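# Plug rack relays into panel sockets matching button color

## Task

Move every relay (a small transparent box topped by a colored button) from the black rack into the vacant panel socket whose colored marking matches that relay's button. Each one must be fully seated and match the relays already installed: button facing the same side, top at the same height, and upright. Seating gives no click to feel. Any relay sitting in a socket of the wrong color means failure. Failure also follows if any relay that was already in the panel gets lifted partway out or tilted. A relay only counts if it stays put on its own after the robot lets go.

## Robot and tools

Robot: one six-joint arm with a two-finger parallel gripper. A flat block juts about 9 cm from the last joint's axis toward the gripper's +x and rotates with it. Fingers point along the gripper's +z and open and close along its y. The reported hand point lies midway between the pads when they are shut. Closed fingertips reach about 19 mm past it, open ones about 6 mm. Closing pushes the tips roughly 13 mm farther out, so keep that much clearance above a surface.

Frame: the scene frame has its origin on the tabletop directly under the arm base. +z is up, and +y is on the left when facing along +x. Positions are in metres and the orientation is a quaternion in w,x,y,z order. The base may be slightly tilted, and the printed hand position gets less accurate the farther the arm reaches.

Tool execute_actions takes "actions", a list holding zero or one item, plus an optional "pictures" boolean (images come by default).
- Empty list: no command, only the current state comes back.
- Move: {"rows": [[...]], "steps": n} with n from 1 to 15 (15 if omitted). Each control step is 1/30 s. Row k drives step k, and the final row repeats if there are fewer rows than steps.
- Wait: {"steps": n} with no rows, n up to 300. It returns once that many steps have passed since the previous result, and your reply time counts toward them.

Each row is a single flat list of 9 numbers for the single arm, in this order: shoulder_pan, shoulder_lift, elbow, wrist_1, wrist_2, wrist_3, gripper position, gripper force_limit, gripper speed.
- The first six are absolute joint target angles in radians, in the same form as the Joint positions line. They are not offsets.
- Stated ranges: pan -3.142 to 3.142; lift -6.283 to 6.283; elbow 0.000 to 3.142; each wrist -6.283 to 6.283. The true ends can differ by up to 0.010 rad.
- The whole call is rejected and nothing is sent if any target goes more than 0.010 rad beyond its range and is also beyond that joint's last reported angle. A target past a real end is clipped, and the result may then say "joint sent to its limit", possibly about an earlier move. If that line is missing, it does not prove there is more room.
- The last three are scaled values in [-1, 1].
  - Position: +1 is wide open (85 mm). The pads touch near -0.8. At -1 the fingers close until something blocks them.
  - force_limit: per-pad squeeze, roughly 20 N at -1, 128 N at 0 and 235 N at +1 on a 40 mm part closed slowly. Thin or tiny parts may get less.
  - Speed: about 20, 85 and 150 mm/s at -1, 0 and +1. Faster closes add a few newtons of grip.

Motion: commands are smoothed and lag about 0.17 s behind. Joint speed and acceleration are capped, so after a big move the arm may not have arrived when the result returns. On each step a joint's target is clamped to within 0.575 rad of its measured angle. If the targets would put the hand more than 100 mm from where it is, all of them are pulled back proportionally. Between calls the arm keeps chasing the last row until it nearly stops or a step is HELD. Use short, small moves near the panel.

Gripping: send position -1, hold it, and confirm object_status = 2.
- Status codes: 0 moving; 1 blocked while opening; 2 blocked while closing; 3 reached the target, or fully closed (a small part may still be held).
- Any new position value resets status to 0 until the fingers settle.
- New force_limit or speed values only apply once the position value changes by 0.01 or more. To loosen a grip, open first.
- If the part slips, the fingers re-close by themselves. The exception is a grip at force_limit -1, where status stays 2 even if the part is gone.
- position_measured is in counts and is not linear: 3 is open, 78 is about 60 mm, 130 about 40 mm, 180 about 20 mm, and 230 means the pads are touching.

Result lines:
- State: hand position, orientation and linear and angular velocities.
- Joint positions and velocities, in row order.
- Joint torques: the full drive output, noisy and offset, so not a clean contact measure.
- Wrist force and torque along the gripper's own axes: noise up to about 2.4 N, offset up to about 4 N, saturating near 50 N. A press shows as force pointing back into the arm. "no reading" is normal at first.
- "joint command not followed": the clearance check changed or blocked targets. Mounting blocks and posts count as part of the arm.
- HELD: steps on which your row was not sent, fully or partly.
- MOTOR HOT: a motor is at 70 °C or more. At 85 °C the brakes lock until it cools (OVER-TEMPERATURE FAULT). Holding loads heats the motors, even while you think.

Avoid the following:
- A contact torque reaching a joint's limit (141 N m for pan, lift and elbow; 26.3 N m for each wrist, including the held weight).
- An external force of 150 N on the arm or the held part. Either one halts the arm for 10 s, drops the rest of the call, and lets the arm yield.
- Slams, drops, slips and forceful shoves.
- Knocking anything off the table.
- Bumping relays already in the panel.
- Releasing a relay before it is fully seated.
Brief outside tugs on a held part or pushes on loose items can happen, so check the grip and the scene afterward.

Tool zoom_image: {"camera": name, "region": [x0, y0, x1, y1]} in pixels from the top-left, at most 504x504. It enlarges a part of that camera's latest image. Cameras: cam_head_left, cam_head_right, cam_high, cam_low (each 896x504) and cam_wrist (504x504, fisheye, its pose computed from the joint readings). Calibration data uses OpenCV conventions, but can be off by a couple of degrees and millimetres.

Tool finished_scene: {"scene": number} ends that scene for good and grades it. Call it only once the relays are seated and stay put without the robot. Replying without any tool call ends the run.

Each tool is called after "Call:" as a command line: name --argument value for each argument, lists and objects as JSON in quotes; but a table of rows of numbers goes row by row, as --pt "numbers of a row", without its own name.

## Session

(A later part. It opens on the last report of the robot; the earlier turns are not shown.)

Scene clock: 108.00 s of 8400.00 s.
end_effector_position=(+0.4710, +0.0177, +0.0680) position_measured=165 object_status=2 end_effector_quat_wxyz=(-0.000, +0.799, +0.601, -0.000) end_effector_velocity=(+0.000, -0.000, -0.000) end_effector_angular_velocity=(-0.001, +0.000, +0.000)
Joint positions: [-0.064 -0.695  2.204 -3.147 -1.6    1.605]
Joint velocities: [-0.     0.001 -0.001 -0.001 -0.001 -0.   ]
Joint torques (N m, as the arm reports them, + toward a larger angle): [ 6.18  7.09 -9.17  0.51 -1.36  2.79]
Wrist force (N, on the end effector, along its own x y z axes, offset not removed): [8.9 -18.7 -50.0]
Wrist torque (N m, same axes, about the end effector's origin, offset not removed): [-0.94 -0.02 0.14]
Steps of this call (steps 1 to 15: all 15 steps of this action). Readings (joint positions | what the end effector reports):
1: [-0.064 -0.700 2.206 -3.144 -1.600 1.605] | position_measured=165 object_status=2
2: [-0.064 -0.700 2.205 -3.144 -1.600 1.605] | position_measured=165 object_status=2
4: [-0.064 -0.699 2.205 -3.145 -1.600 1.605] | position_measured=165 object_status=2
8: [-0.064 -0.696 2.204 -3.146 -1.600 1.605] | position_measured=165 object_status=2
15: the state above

Call:
execute_actions --actions '[{"rows":[[-0.0639,-0.696,2.2044,-3.1465,-1.6,1.6047,0,-0.4,-0.5]]}]' --pictures false

Call:
execute_actions --actions '[{"rows":[[-0.0637,-0.71,2.209,-3.137,-1.6,1.6047,0,-0.4,-0.5],[-0.0635,-0.73,2.2155,-3.1235,-1.6,1.6047,0,-0.4,-0.5],[-0.063,-0.76,2.225,-3.103,-1.6,1.605,0,-0.4,-0.5],[-0.062,-0.8,2.236,-3.074,-1.6,1.606,0,-0.4,-0.5],[-0.061,-0.84,2.246,-3.044,-1.6,1.606,0,-0.4,-0.5],[-0.0608,-0.879,2.255,-3.014,-1.6,1.607,0,-0.4,-0.5]]}]'

Call:
zoom_image --camera "cam_low" --region '[390,200,510,290]'

Call:
execute_actions --actions '[{"rows":[[-0.52,-0.9,2.253,-2.996,-1.565,1.469,0,-0.4,-0.5]]}]' --pictures false

Call:
execute_actions --actions '[{"rows":[[-0.52,-0.9,2.253,-2.996,-1.565,1.469,0,-0.4,-0.5],[-0.52,-0.9,2.253,-2.996,-1.565,1.469,0,-0.4,-0.5],[-0.52,-0.9,2.253,-2.996,-1.565,1.469,0,-0.4,-0.5],[-0.52,-0.85,2.242,-3.035,-1.565,1.469,0,-0.4,-0.5],[-0.52,-0.8,2.229,-3.072,-1.565,1.469,0,-0.4,-0.5],[-0.521,-0.75,2.214,-3.107,-1.565,1.469,0,-0.4,-0.5]]}]' --pictures false

Call:
execute_actions --actions '[{"rows":[[-0.521,-0.72,2.204,-3.127,-1.565,1.469,0,-0.4,-0.5],[-0.521,-0.69,2.194,-3.147,-1.565,1.469,0,-0.4,-0.5],[-0.5215,-0.6552,2.1815,-3.1693,-1.565,1.469,0,-0.4,-0.5]]}]'

Call:
zoom_image --camera "cam_wrist" --region '[190,230,350,380]'

Scene clock: 118.63 s of 8400.00 s.
end_effector_position=(+0.4709, +0.0176, +0.0681) position_measured=129 object_status=0 end_effector_quat_wxyz=(-0.001, +0.799, +0.601, -0.000) end_effector_velocity=(+0.001, +0.000, +0.000) end_effector_angular_velocity=(-0.000, -0.002, +0.000)
Joint positions: [-0.064 -0.696  2.204 -3.147 -1.6    1.605]
Joint velocities: [ 0.    -0.001  0.    -0.001  0.     0.   ]
Joint torques (N m, as the arm reports them, + toward a larger angle): [  2.55 -51.73   4.51  -0.65  -1.43   2.21]
Wrist force (N, on the end effector, along its own x y z axes, offset not removed): [0.6 -4.6 0.1]
Wrist torque (N m, same axes, about the end effector's origin, offset not removed): [-1.20 -0.12 0.12]
Steps of this call (steps 1 to 15: the robot went on to your last target; steps 16 to 90: nothing new was sent; then 7.13 s passed at rest; steps 91 to 105: all 15 steps of this action). Readings (joint positions | what the end effector reports):
91: [-0.064 -0.695 2.204 -3.147 -1.600 1.605] | position_measured=165 object_status=0
92: [-0.064 -0.695 2.204 -3.147 -1.600 1.605] | position_measured=165 object_status=0
94: [-0.064 -0.695 2.204 -3.147 -1.600 1.605] | position_measured=159 object_status=0
98: [-0.064 -0.695 2.204 -3.147 -1.600 1.605] | position_measured=141 object_status=0
105: the state above

Scene clock: 119.13 s of 8400.00 s.
end_effector_position=(+0.4711, +0.0173, +0.1263) position_measured=129 object_status=3 end_effector_quat_wxyz=(-0.001, +0.799, +0.601, -0.000) end_effector_velocity=(-0.000, -0.000, +0.030) end_effector_angular_velocity=(-0.003, -0.003, +0.001)
Joint positions: [-0.061 -0.869  2.252 -3.022 -1.6    1.607]
Joint velocities: [ 0.002 -0.091  0.022  0.066 -0.002  0.001]
Joint torques (N m, as the arm reports them, + toward a larger angle): [ 13.87 -46.46   3.1   -0.38  -1.38   2.89]
Wrist force (N, on the end effector, along its own x y z axes, offset not removed): [-1.2 -3.7 -1.1]
Wrist torque (N m, same axes, about the end effector's origin, offset not removed): [-0.83 0.06 0.18]
Steps of this call (steps 1 to 15: all 15 steps of this action). Readings (joint positions | what the end effector reports):
1: [-0.064 -0.696 2.204 -3.146 -1.600 1.605] | position_measured=129 object_status=0
2: [-0.064 -0.698 2.205 -3.145 -1.600 1.605] | position_measured=129 object_status=0
4: [-0.064 -0.713 2.211 -3.134 -1.600 1.605] | position_measured=129 object_status=0
8: [-0.062 -0.798 2.235 -3.072 -1.600 1.606] | position_measured=129 object_status=3
15: the state above
camera_calibration (this result's frames):
cam_wrist: T_world_to_cam=[[0.949511, -0.311034, -0.041068, -0.429339], [-0.293001, -0.925929, 0.238339, 0.154229], [-0.112158, -0.214272, -0.970313, 0.328189], [0, 0, 0, 1]] pos_world=[0.489661, 0.0795881, 0.264055]

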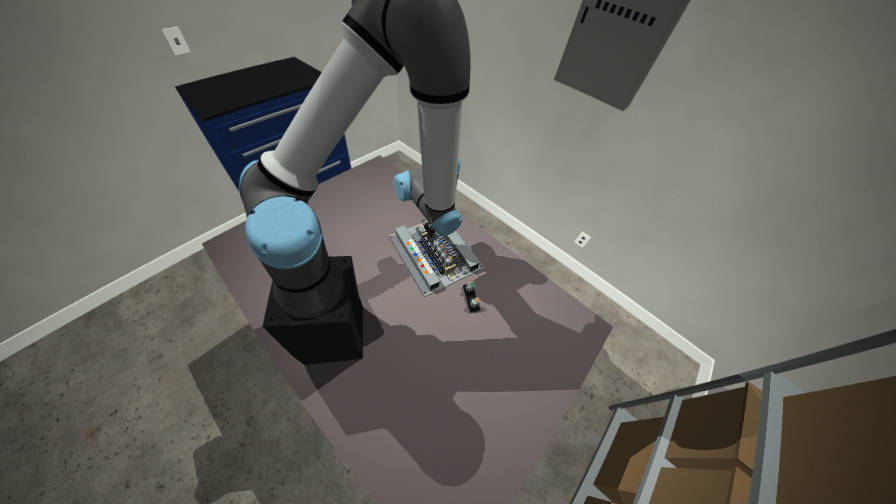

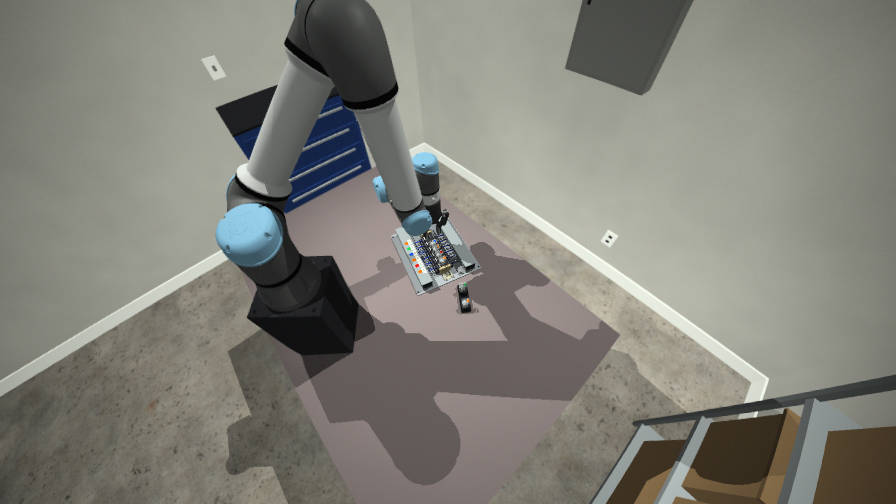

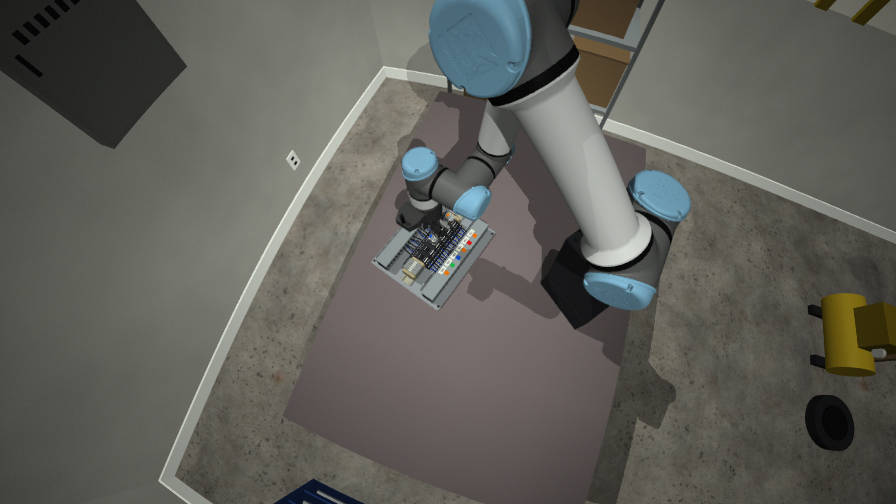

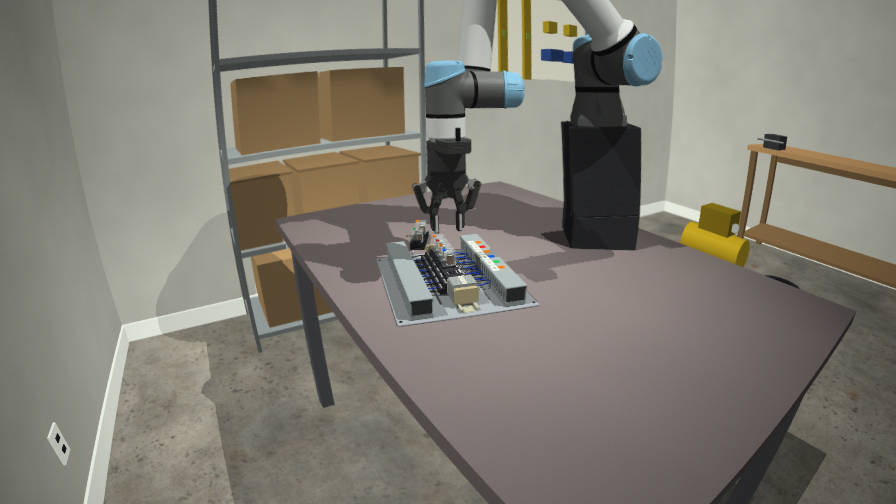

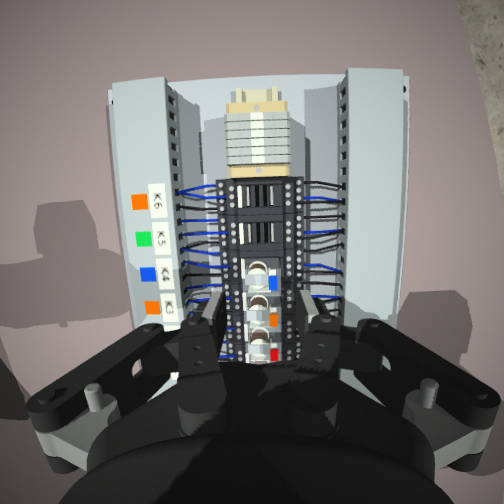

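Region (390, 200, 510, 290) of cam_low's 896x504 image, scaled by 4.200, with more detail than that image has; it fills the top 378 rows of this view, and the rest is white.

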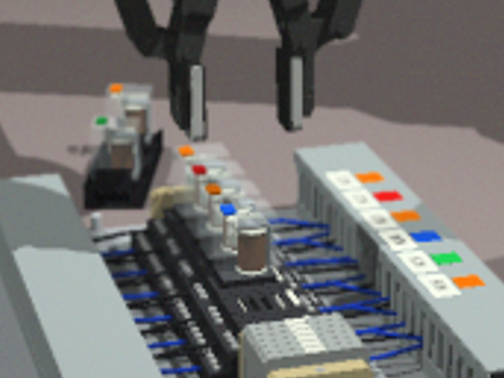

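Scene clock: 119.63 s of 8400.00 s.
end_effector_position=(+0.4413, -0.1741, +0.1300) position_measured=129 object_status=3 end_effector_quat_wxyz=(-0.002, +0.878, +0.479, +0.001) end_effector_velocity=(-0.060, -0.160, +0.003) end_effector_angular_velocity=(-0.006, -0.002, -0.268)
Joint positions: [-0.479 -0.898  2.253 -2.998 -1.568  1.48 ]
Joint velocities: [-0.361 -0.018 -0.     0.014  0.023 -0.092]
Joint torques (N m, as the arm reports them, + toward a larger angle): [ -4.53 -48.17 -12.95  -0.5    1.96  -3.43]
Wrist force (N, on the end effector, along its own x y z axes, offset not removed): [-3.0 -2.5 0.1]
Wrist torque (N m, same axes, about the end effector's origin, offset not removed): [-0.70 0.27 0.03]
Steps of this call (steps 1 to 15: all 15 steps of this action). Readings (joint positions | what the end effector reports):
1: [-0.061 -0.871 2.253 -3.020 -1.600 1.607] | position_measured=129 object_status=3
2: [-0.068 -0.874 2.253 -3.017 -1.598 1.601] | position_measured=129 object_status=3
4: [-0.128 -0.879 2.253 -3.014 -1.592 1.577] | position_measured=129 object_status=3
8: [-0.280 -0.887 2.253 -3.006 -1.581 1.534] | position_measured=129 object_status=3
15: the state above

Scene clock: 120.13 s of 8400.00 s.
end_effector_position=(+0.4344, -0.1927, +0.0838) position_measured=129 object_status=3 end_effector_quat_wxyz=(-0.001, +0.885, +0.466, +0.001) end_effector_velocity=(-0.004, +0.001, -0.033) end_effector_angular_velocity=(+0.004, +0.003, -0.003)
Joint positions: [-0.52  -0.761  2.217 -3.099 -1.565  1.469]
Joint velocities: [-0.005  0.096 -0.023 -0.068  0.002 -0.001]
Joint torques (N m, as the arm reports them, + toward a larger angle): [-13.22 -34.17 -14.28  -5.99   1.81  -2.96]
Wrist force (N, on the end effector, along its own x y z axes, offset not removed): [-0.4 -4.9 2.3]
Wrist torque (N m, same axes, about the end effector's origin, offset not removed): [-0.97 0.01 0.01]
Steps of this call (steps 1 to 15: all 15 steps of this action). Readings (joint positions | what the end effector reports):
1: [-0.489 -0.898 2.253 -2.997 -1.567 1.477] | position_measured=129 object_status=3
2: [-0.497 -0.899 2.253 -2.997 -1.566 1.475] | position_measured=129 object_status=3
4: [-0.507 -0.899 2.253 -2.997 -1.566 1.472] | position_measured=129 object_status=3
8: [-0.516 -0.835 2.235 -3.047 -1.565 1.470] | position_measured=129 object_status=3
15: the state above

Scene clock: 120.63 s of 8400.00 s.
end_effector_position=(+0.4333, -0.1926, +0.0485) position_measured=129 object_status=3 end_effector_quat_wxyz=(-0.001, +0.885, +0.465, +0.001) end_effector_velocity=(-0.001, +0.001, -0.009) end_effector_angular_velocity=(+0.001, +0.000, -0.000)
Joint positions: [-0.521 -0.658  2.182 -3.167 -1.565  1.469]
Joint velocities: [-0.     0.024 -0.008 -0.016  0.001  0.   ]
Joint torques (N m, as the arm reports them, + toward a larger angle): [-12.65 -31.97  -9.72  -5.56   1.72  -3.12]
Wrist force (N, on the end effector, along its own x y z axes, offset not removed): [-1.6 -3.6 -0.2]
Wrist torque (N m, same axes, about the end effector's origin, offset not removed): [-0.78 0.16 0.05]
Steps of this call (steps 1 to 15: all 15 steps of this action). Readings (joint positions | what the end effector reports):
1: [-0.521 -0.758 2.216 -3.101 -1.565 1.469] | position_measured=129 object_status=3
2: [-0.521 -0.752 2.214 -3.106 -1.565 1.469] | position_measured=129 object_status=3
4: [-0.521 -0.726 2.205 -3.124 -1.565 1.469] | position_measured=129 object_status=3
8: [-0.521 -0.678 2.189 -3.155 -1.565 1.469] | position_measured=129 object_status=3
15: the state above
camera_calibration (this result's frames):
cam_wrist: T_world_to_cam=[[0.802586, -0.595094, -0.0414575, -0.452974], [-0.570786, -0.786283, 0.236564, 0.114726], [-0.173375, -0.1662, -0.970731, 0.239276], [0, 0, 0, 1]] pos_world=[0.470519, -0.139588, 0.186353]

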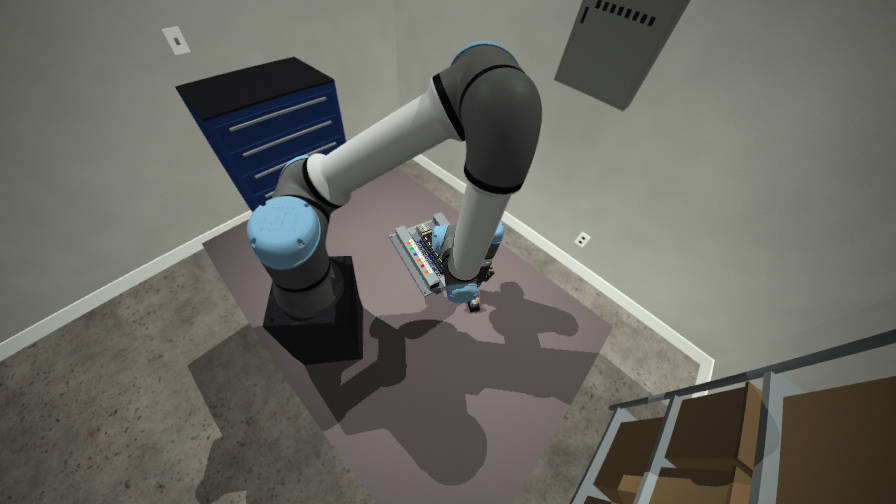

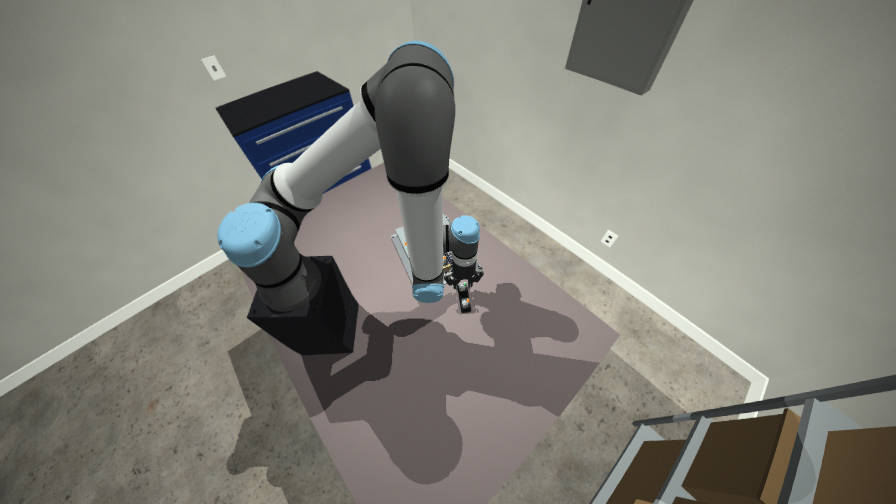

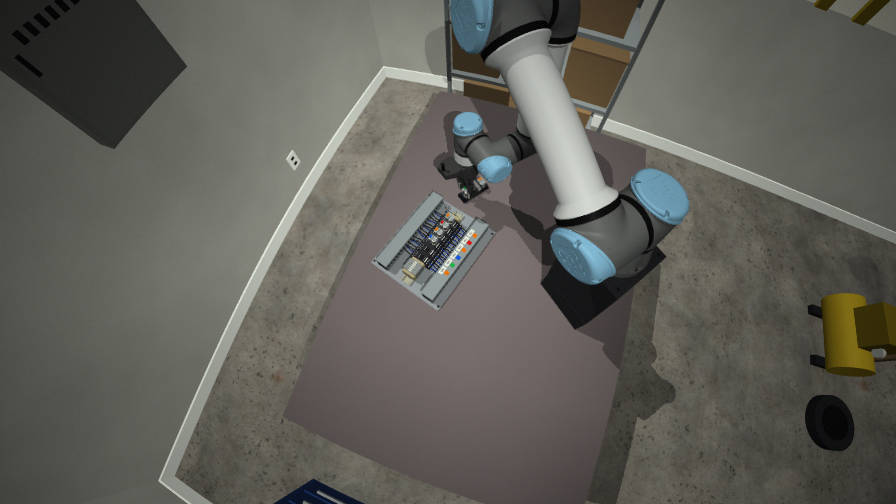

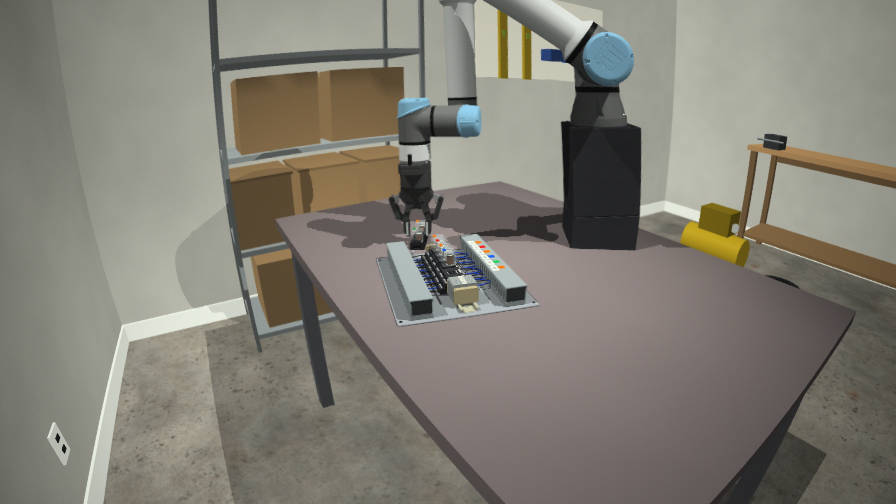

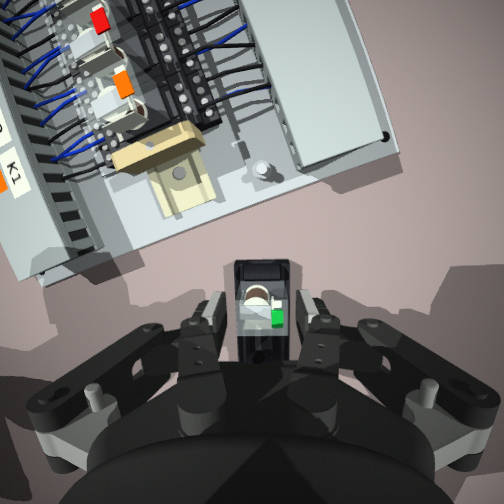

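Region (190, 230, 350, 380) of cam_wrist's 504x504 image, scaled by 3.150, with more detail than that image has; it fills the top 472 rows of this view, and the rest is white.

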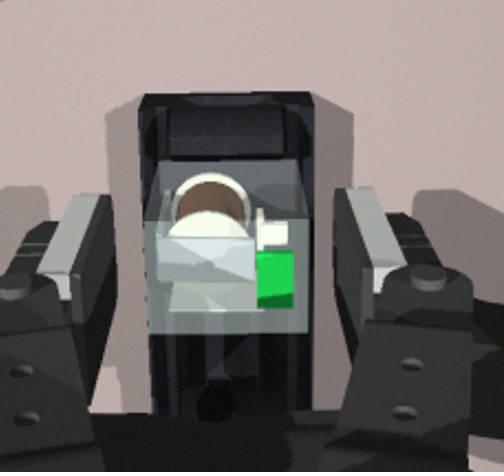

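Call:
execute_actions --actions '[{"rows":[[-0.5215,-0.6552,2.1815,-3.1693,-1.565,1.469,-1,-0.4,-0.5]]}]' --pictures false

Call:
execute_actions --actions '[{"rows":[[-0.5215,-0.6552,2.1815,-3.1693,-1.565,1.469,-1,-0.4,-0.5],[-0.5215,-0.6552,2.1815,-3.1693,-1.565,1.469,-1,-0.4,-0.5],[-0.5215,-0.6552,2.1815,-3.1693,-1.565,1.469,-1,-0.4,-0.5],[-0.5215,-0.6552,2.1815,-3.1693,-1.565,1.469,-1,-0.4,-0.5],[-0.5215,-0.67,2.187,-3.16,-1.565,1.469,-1,-0.4,-0.5],[-0.521,-0.69,2.194,-3.147,-1.565,1.469,-1,-0.4,-0.5],[-0.521,-0.72,2.204,-3.127,-1.565,1.469,-1,-0.4,-0.5],[-0.521,-0.75,2.213,-3.106,-1.565,1.469,-1,-0.4,-0.5],[-0.52,-0.8,2.227,-3.07,-1.565,1.469,-1,-0.4,-0.5],[-0.52,-0.85,2.24,-3.033,-1.565,1.469,-1,-0.4,-0.5],[-0.52,-0.91,2.253,-2.986,-1.565,1.469,-1,-0.4,-0.5]]}]' --pictures false

Call:
execute_actions --actions '[{"rows":[[-0.52,-0.91,2.253,-2.986,-1.565,1.469,-1,-0.4,-0.5],[-0.52,-0.91,2.253,-2.986,-1.565,1.469,-1,-0.4,-0.5],[-0.52,-0.91,2.253,-2.986,-1.565,1.469,-1,-0.4,-0.5],[-0.52,-0.91,2.253,-2.986,-1.565,1.469,-1,-0.4,-0.5],[0,-0.89,2.231,-2.978,-1.603,1.667,-1,-0.4,-0.5]]}]' --pictures false

Call:
execute_actions --actions '[{"rows":[[0,-0.89,2.231,-2.978,-1.603,1.667,-1,-0.4,-0.5]]}]' --pictures false

Call:
execute_actions --actions '[{"rows":[[0,-0.85,2.223,-3.01,-1.603,1.667,-1,-0.4,-0.5],[-0.001,-0.81,2.214,-3.041,-1.603,1.667,-1,-0.4,-0.5],[-0.001,-0.77,2.203,-3.07,-1.603,1.667,-1,-0.4,-0.5],[-0.002,-0.74,2.194,-3.091,-1.603,1.666,-1,-0.4,-0.5]]}]' --pictures false

Call:
execute_actions --actions '[{"rows":[[-0.0024,-0.7134,2.185,-3.1086,-1.603,1.666,-1,-0.4,-0.5]]}]'

Call:
zoom_image --camera "cam_wrist" --region '[160,180,380,400]'

Scene clock: 134.73 s of 8400.00 s.
end_effector_position=(+0.4332, -0.1926, +0.0474) position_measured=164 object_status=0 end_effector_quat_wxyz=(-0.001, +0.885, +0.465, +0.001) end_effector_velocity=(+0.001, +0.001, +0.000) end_effector_angular_velocity=(+0.002, -0.002, +0.000)
Joint positions: [-0.522 -0.655  2.181 -3.169 -1.565  1.469]
Joint velocities: [ 0.     0.     0.    -0.001  0.003 -0.   ]
Joint torques (N m, as the arm reports them, + toward a larger angle): [-12.88 -31.3   -9.52  -4.77   1.63  -3.01]
Wrist force (N, on the end effector, along its own x y z axes, offset not removed): [-2.5 -6.5 -10.9]
Wrist torque (N m, same axes, about the end effector's origin, offset not removed): [-0.84 0.36 0.22]
Steps of this call (steps 1 to 15: the robot went on to your last target; steps 16 to 90: nothing new was sent; then 10.60 s passed at rest; steps 91 to 105: all 15 steps of this action). Readings (joint positions | what the end effector reports):
91: [-0.522 -0.655 2.181 -3.169 -1.565 1.469] | position_measured=129 object_status=0
92: [-0.522 -0.655 2.181 -3.169 -1.565 1.469] | position_measured=129 object_status=0
94: [-0.522 -0.655 2.181 -3.169 -1.565 1.469] | position_measured=135 object_status=0
98: [-0.522 -0.655 2.181 -3.169 -1.565 1.469] | position_measured=152 object_status=0
105: the state above

Scene clock: 135.23 s of 8400.00 s.
end_effector_position=(+0.4346, -0.1927, +0.1124) position_measured=164 object_status=2 end_effector_quat_wxyz=(-0.003, +0.885, +0.466, +0.000) end_effector_velocity=(+0.009, -0.005, +0.194) end_effector_angular_velocity=(-0.022, -0.028, +0.003)
Joint positions: [-0.52  -0.846  2.238 -3.032 -1.565  1.469]
Joint velocities: [ 0.003 -0.567  0.133  0.398  0.001 -0.   ]
Joint torques (N m, as the arm reports them, + toward a larger angle): [ 15.05 -34.25   0.72  -0.48   1.66  -3.12]
Wrist force (N, on the end effector, along its own x y z axes, offset not removed): [-0.4 -2.6 -2.7]
Wrist torque (N m, same axes, about the end effector's origin, offset not removed): [-0.78 0.03 0.23]
Steps of this call (steps 1 to 15: all 15 steps of this action). Readings (joint positions | what the end effector reports):
1: [-0.522 -0.655 2.181 -3.169 -1.565 1.469] | position_measured=164 object_status=0
2: [-0.522 -0.655 2.181 -3.169 -1.565 1.469] | position_measured=164 object_status=2
4: [-0.522 -0.655 2.181 -3.169 -1.565 1.469] | position_measured=164 object_status=2
8: [-0.522 -0.672 2.188 -3.157 -1.565 1.469] | position_measured=164 object_status=2
15: the state above

Scene clock: 135.73 s of 8400.00 s.
end_effector_position=(+0.4767, -0.0458, +0.1327) position_measured=164 object_status=2 end_effector_quat_wxyz=(-0.002, +0.835, +0.550, -0.001) end_effector_velocity=(+0.062, +0.510, +0.017) end_effector_angular_velocity=(-0.002, -0.013, +0.697)
Joint positions: [-0.19  -0.892  2.237 -2.984 -1.591  1.602]
Joint velocities: [ 1.095  0.014 -0.038  0.033 -0.074  0.395]
Joint torques (N m, as the arm reports them, + toward a larger angle): [ 28.31 -28.55 -13.54  -0.41  -2.08   4.86]
Wrist force (N, on the end effector, along its own x y z axes, offset not removed): [-1.4 -3.0 -0.5]
Wrist torque (N m, same axes, about the end effector's origin, offset not removed): [-0.75 0.13 0.09]
Steps of this call (steps 1 to 15: all 15 steps of this action). Readings (joint positions | what the end effector reports):
1: [-0.520 -0.863 2.242 -3.020 -1.565 1.469] | position_measured=164 object_status=2
2: [-0.520 -0.875 2.245 -3.012 -1.565 1.469] | position_measured=164 object_status=2
4: [-0.520 -0.890 2.248 -3.000 -1.565 1.469] | position_measured=164 object_status=2
8: [-0.452 -0.895 2.246 -2.992 -1.573 1.506] | position_measured=164 object_status=2
15: the state above

Scene clock: 136.23 s of 8400.00 s.
end_effector_position=(+0.4792, +0.0424, +0.1362) position_measured=164 object_status=2 end_effector_quat_wxyz=(-0.001, +0.800, +0.601, +0.000) end_effector_velocity=(-0.000, +0.011, +0.001) end_effector_angular_velocity=(-0.000, -0.003, +0.016)
Joint positions: [-0.003 -0.89   2.231 -2.978 -1.603  1.666]
Joint velocities: [ 0.024 -0.    -0.001 -0.001 -0.001  0.008]
Joint torques (N m, as the arm reports them, + toward a larger angle): [ 16.13 -28.38 -14.68  -0.46  -1.68   2.56]
Wrist force (N, on the end effector, along its own x y z axes, offset not removed): [-0.1 -3.4 0.4]
Wrist torque (N m, same axes, about the end effector's origin, offset not removed): [-0.72 -0.09 0.14]
Steps of this call (steps 1 to 15: all 15 steps of this action). Readings (joint positions | what the end effector reports):
1: [-0.153 -0.892 2.236 -2.982 -1.594 1.615] | position_measured=164 object_status=2
2: [-0.118 -0.891 2.235 -2.981 -1.596 1.627] | position_measured=164 object_status=2
4: [-0.067 -0.891 2.233 -2.980 -1.599 1.645] | position_measured=164 object_status=2
8: [-0.021 -0.890 2.232 -2.979 -1.602 1.660] | position_measured=164 object_status=2
15: the state above

Scene clock: 136.73 s of 8400.00 s.
end_effector_position=(+0.4791, +0.0445, +0.0867) position_measured=164 object_status=2 end_effector_quat_wxyz=(-0.000, +0.799, +0.601, +0.000) end_effector_velocity=(-0.002, +0.000, -0.015) end_effector_angular_velocity=(+0.000, +0.002, -0.001)
Joint positions: [-0.002 -0.745  2.195 -3.087 -1.603  1.666]
Joint velocities: [-0.001  0.043 -0.011 -0.031  0.    -0.   ]
Joint torques (N m, as the arm reports them, + toward a larger angle): [-10.83 -31.33 -11.54  -5.77  -1.59  -3.27]
Wrist force (N, on the end effector, along its own x y z axes, offset not removed): [0.3 -3.0 1.4]
Wrist torque (N m, same axes, about the end effector's origin, offset not removed): [-0.67 -0.12 0.14]
Steps of this call (steps 1 to 15: all 15 steps of this action). Readings (joint positions | what the end effector reports):
1: [-0.002 -0.890 2.231 -2.978 -1.603 1.666] | position_measured=164 object_status=2
2: [-0.001 -0.885 2.230 -2.982 -1.603 1.667] | position_measured=164 object_status=2
4: [-0.001 -0.856 2.222 -3.006 -1.603 1.667] | position_measured=164 object_status=2
8: [-0.001 -0.780 2.204 -3.062 -1.603 1.667] | position_measured=164 object_status=2
15: the state above

Scene clock: 137.23 s of 8400.00 s.
end_effector_position=(+0.4790, +0.0446, +0.0759) position_measured=164 object_status=2 end_effector_quat_wxyz=(-0.001, +0.799, +0.601, +0.000) end_effector_velocity=(-0.000, +0.001, -0.002) end_effector_angular_velocity=(+0.000, +0.001, +0.001)
Joint positions: [-0.002 -0.714  2.185 -3.108 -1.603  1.666]
Joint velocities: [ 0.001  0.006 -0.002 -0.003  0.    -0.   ]
Joint torques (N m, as the arm reports them, + toward a larger angle): [-11.34 -29.6  -12.01  -5.7   -1.46  -3.12]
Wrist force (N, on the end effector, along its own x y z axes, offset not removed): [1.8 -3.4 0.5]
Wrist torque (N m, same axes, about the end effector's origin, offset not removed): [-0.83 -0.40 0.09]
Steps of this call (steps 1 to 15: all 15 steps of this action). Readings (joint positions | what the end effector reports):
1: [-0.002 -0.744 2.195 -3.088 -1.603 1.666] | position_measured=164 object_status=2
2: [-0.002 -0.739 2.193 -3.092 -1.603 1.666] | position_measured=164 object_status=2
4: [-0.002 -0.729 2.190 -3.099 -1.603 1.666] | position_measured=164 object_status=2
8: [-0.002 -0.718 2.187 -3.105 -1.603 1.666] | position_measured=164 object_status=2
15: the state above
camera_calibration (this result's frames):
cam_wrist: T_world_to_cam=[[0.949349, -0.311667, -0.0400019, -0.430368], [-0.293958, -0.925874, 0.237372, 0.194405], [-0.111018, -0.21359, -0.970595, 0.285454], [0, 0, 0, 1]] pos_world=[0.497407, 0.106833, 0.213698]

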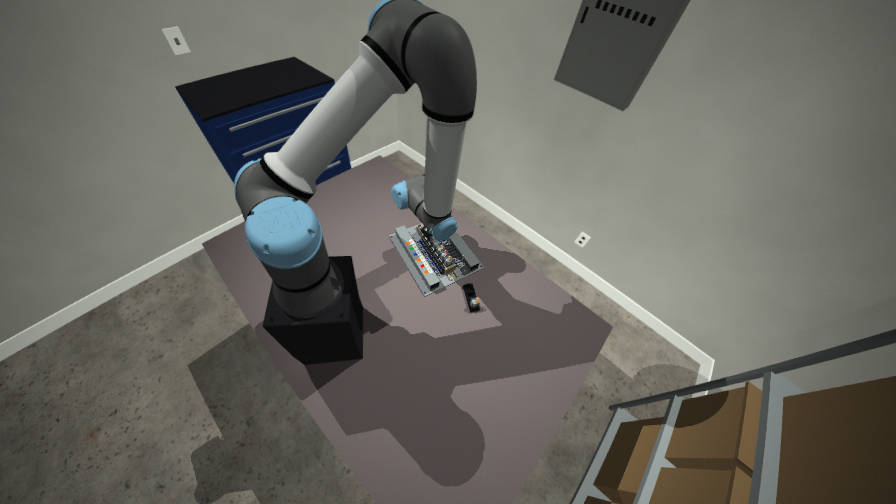

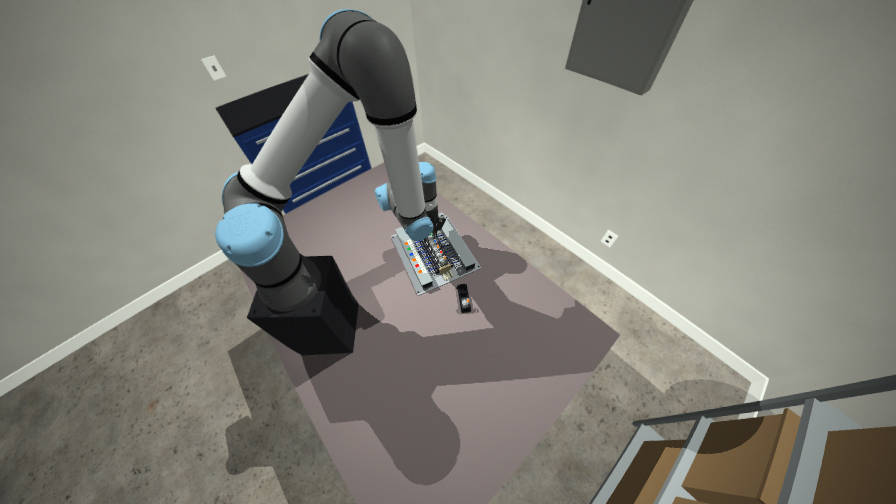

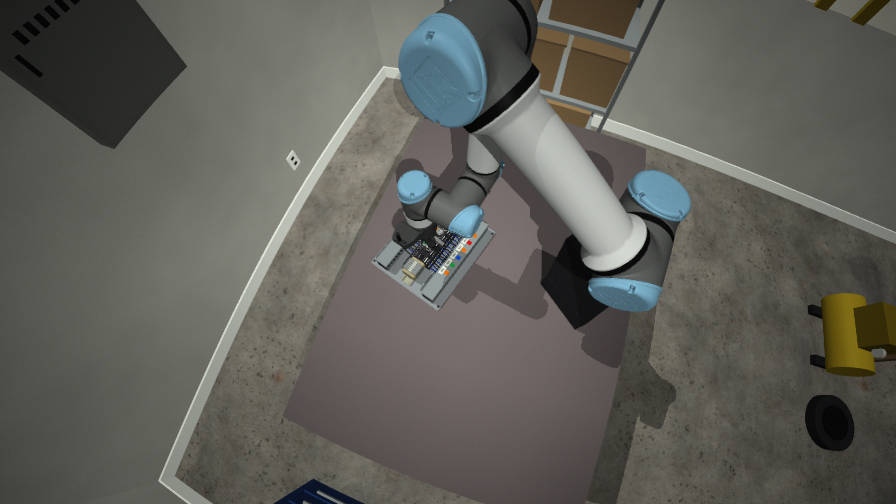

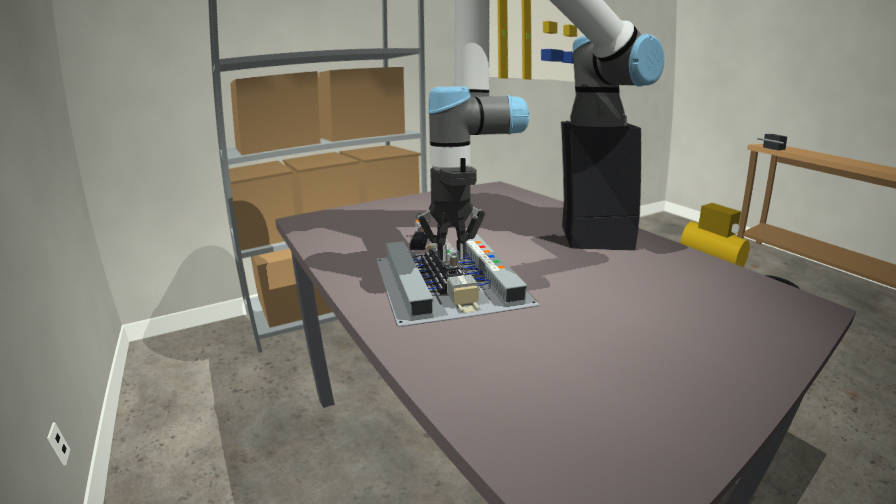

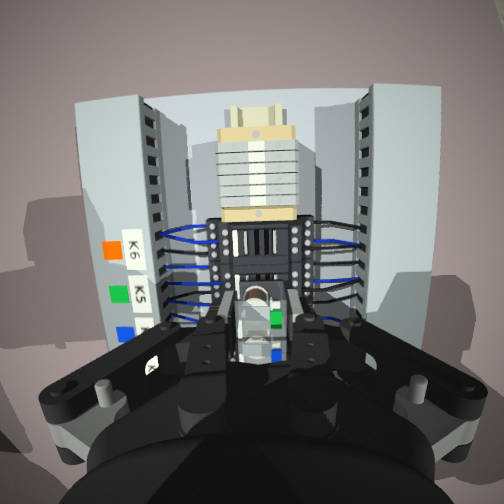

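Region (160, 180, 380, 400) of cam_wrist's 504x504 image, scaled by 2.291, with more detail than that image has.

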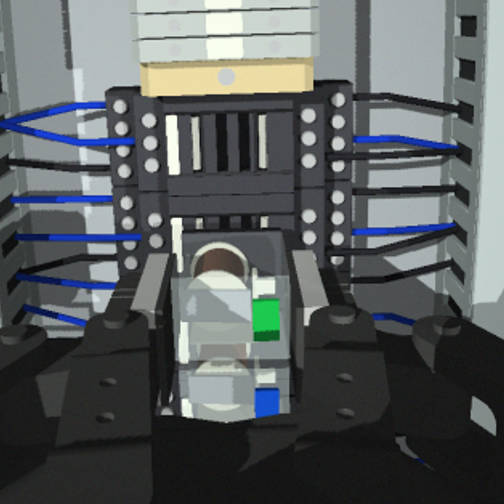

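Call:
execute_actions --actions '[{"rows":[[-0.0001,-0.7132,2.1829,-3.1067,-1.603,1.668,-1,-0.4,-0.5],[-0.0001,-0.7132,2.1829,-3.1067,-1.603,1.668,-1,-0.4,-0.5],[-0.0001,-0.7132,2.1829,-3.1067,-1.603,1.668,-1,-0.4,-0.5],[-0.0001,-0.7132,2.1829,-3.1067,-1.603,1.668,-1,-0.4,-0.5],[-0.0002,-0.71,2.1819,-3.1089,-1.603,1.668,-1,-0.4,-0.5],[-0.0002,-0.71,2.1819,-3.1089,-1.603,1.668,-1,-0.4,-0.5],[-0.0003,-0.707,2.1809,-3.1109,-1.603,1.668,-1,-0.4,-0.5],[-0.0003,-0.707,2.1809,-3.1109,-1.603,1.668,-1,-0.4,-0.5],[-0.0003,-0.704,2.1799,-3.1129,-1.603,1.668,-1,-0.4,-0.5],[-0.0003,-0.704,2.1799,-3.1129,-1.603,1.668,-1,-0.4,-0.5],[-0.0004,-0.701,2.1789,-3.1149,-1.603,1.668,-1,-0.4,-0.5]]}]' --pictures false

Call:
execute_actions --actions '[{"rows":[[-0.0004,-0.6995,2.1784,-3.1159,-1.603,1.668,-1,-0.4,-0.5],[-0.0004,-0.6995,2.1784,-3.1159,-1.603,1.668,-1,-0.4,-0.5],[-0.0004,-0.698,2.1779,-3.1169,-1.603,1.668,-1,-0.4,-0.5],[-0.0004,-0.698,2.1779,-3.1169,-1.603,1.668,-1,-0.4,-0.5],[-0.0004,-0.6965,2.1774,-3.1179,-1.603,1.668,-1,-0.4,-0.5]]}]' --pictures false

Scene clock: 144.40 s of 8400.00 s.
end_effector_position=(+0.4798, +0.0456, +0.0725) position_measured=164 object_status=2 end_effector_quat_wxyz=(-0.000, +0.799, +0.601, +0.001) end_effector_velocity=(+0.000, +0.001, -0.007) end_effector_angular_velocity=(+0.002, -0.000, +0.001)
Joint positions: [-0.    -0.704  2.18  -3.114 -1.603  1.668]
Joint velocities: [ 0.001  0.019 -0.007 -0.011  0.002  0.   ]
Joint torques (N m, as the arm reports them, + toward a larger angle): [  5.34   8.77 -16.24  -1.62  -3.13   2.87]
Wrist force (N, on the end effector, along its own x y z axes, offset not removed): [6.7 -28.7 -50.0]
Wrist torque (N m, same axes, about the end effector's origin, offset not removed): [-0.27 0.08 0.16]
Steps of this call (steps 1 to 15: the robot went on to your last target; steps 16 to 90: nothing new was sent; then 3.67 s passed at rest; steps 91 to 105: all 15 steps of this action). Readings (joint positions | what the end effector reports):
91: [-0.002 -0.713 2.185 -3.109 -1.603 1.666] | position_measured=164 object_status=2
92: [-0.002 -0.713 2.185 -3.109 -1.603 1.666] | position_measured=164 object_status=2
94: [-0.002 -0.713 2.184 -3.108 -1.603 1.667] | position_measured=164 object_status=2
98: [-0.001 -0.711 2.183 -3.108 -1.603 1.668] | position_measured=164 object_status=2
105: the state above

Scene clock: 144.90 s of 8400.00 s.
end_effector_position=(+0.4795, +0.0457, +0.0698) position_measured=164 object_status=2 end_effector_quat_wxyz=(-0.001, +0.799, +0.601, +0.000) end_effector_velocity=(-0.000, +0.000, -0.001) end_effector_angular_velocity=(+0.000, +0.001, +0.000)
Joint positions: [-0.    -0.697  2.177 -3.118 -1.603  1.668]
Joint velocities: [ 0.     0.002 -0.    -0.001 -0.    -0.   ]
Joint torques (N m, as the arm reports them, + toward a larger angle): [-10.81 -15.54  -7.53  -2.1   -3.5    2.85]
Wrist force (N, on the end effector, along its own x y z axes, offset not removed): [9.0 -4.3 -34.9]
Wrist torque (N m, same axes, about the end effector's origin, offset not removed): [-0.85 0.18 0.15]
Steps of this call (steps 1 to 15: all 15 steps of this action). Readings (joint positions | what the end effector reports):
1: [-0.000 -0.703 2.180 -3.114 -1.603 1.668] | position_measured=164 object_status=2
2: [-0.000 -0.703 2.179 -3.114 -1.603 1.668] | position_measured=164 object_status=2
4: [-0.000 -0.701 2.179 -3.115 -1.603 1.668] | position_measured=164 object_status=2
8: [-0.000 -0.698 2.178 -3.117 -1.603 1.668] | position_measured=164 object_status=2
15: the state above

Call:
execute_actions --actions '[{"rows":[[0,-0.695,2.1777,-3.1197,-1.603,1.668,-1,-0.4,-0.5],[0,-0.695,2.1777,-3.1197,-1.603,1.668,-1,-0.4,-0.5],[0,-0.6935,2.1772,-3.1207,-1.603,1.668,-1,-0.4,-0.5],[0,-0.6935,2.1772,-3.1207,-1.603,1.668,-1,-0.4,-0.5],[0,-0.692,2.1767,-3.1217,-1.603,1.668,-1,-0.4,-0.5],[0,-0.692,2.1767,-3.1217,-1.603,1.668,-1,-0.4,-0.5],[0,-0.6905,2.1762,-3.1227,-1.603,1.668,-1,-0.4,-0.5]]}]' --pictures false

Scene clock: 155.53 s of 8400.00 s.
end_effector_position=(+0.4792, +0.0459, +0.0679) position_measured=164 object_status=2 end_effector_quat_wxyz=(-0.001, +0.799, +0.601, +0.001) end_effector_velocity=(-0.000, +0.001, -0.001) end_effector_angular_velocity=(+0.001, -0.000, +0.001)
Joint positions: [-0.    -0.691  2.176 -3.122 -1.603  1.668]
Joint velocities: [ 0.001  0.004 -0.001 -0.003  0.001 -0.   ]
Joint torques (N m, as the arm reports them, + toward a larger angle): [ 11.24 -12.23  -1.22  -0.04  -1.65   2.74]
Wrist force (N, on the end effector, along its own x y z axes, offset not removed): [7.7 2.7 -38.1]
Wrist torque (N m, same axes, about the end effector's origin, offset not removed): [-0.93 0.26 0.13]
Steps of this call (steps 1 to 15: the robot went on to your last target; steps 16 to 90: nothing new was sent; then 7.13 s passed at rest; steps 91 to 105: all 15 steps of this action). Readings (joint positions | what the end effector reports):
91: [-0.000 -0.696 2.177 -3.118 -1.603 1.668] | position_measured=164 object_status=2
92: [-0.000 -0.696 2.177 -3.118 -1.603 1.668] | position_measured=164 object_status=2
94: [-0.000 -0.696 2.177 -3.119 -1.603 1.668] | position_measured=164 object_status=2
98: [-0.000 -0.693 2.177 -3.121 -1.603 1.668] | position_measured=164 object_status=2
105: the state above


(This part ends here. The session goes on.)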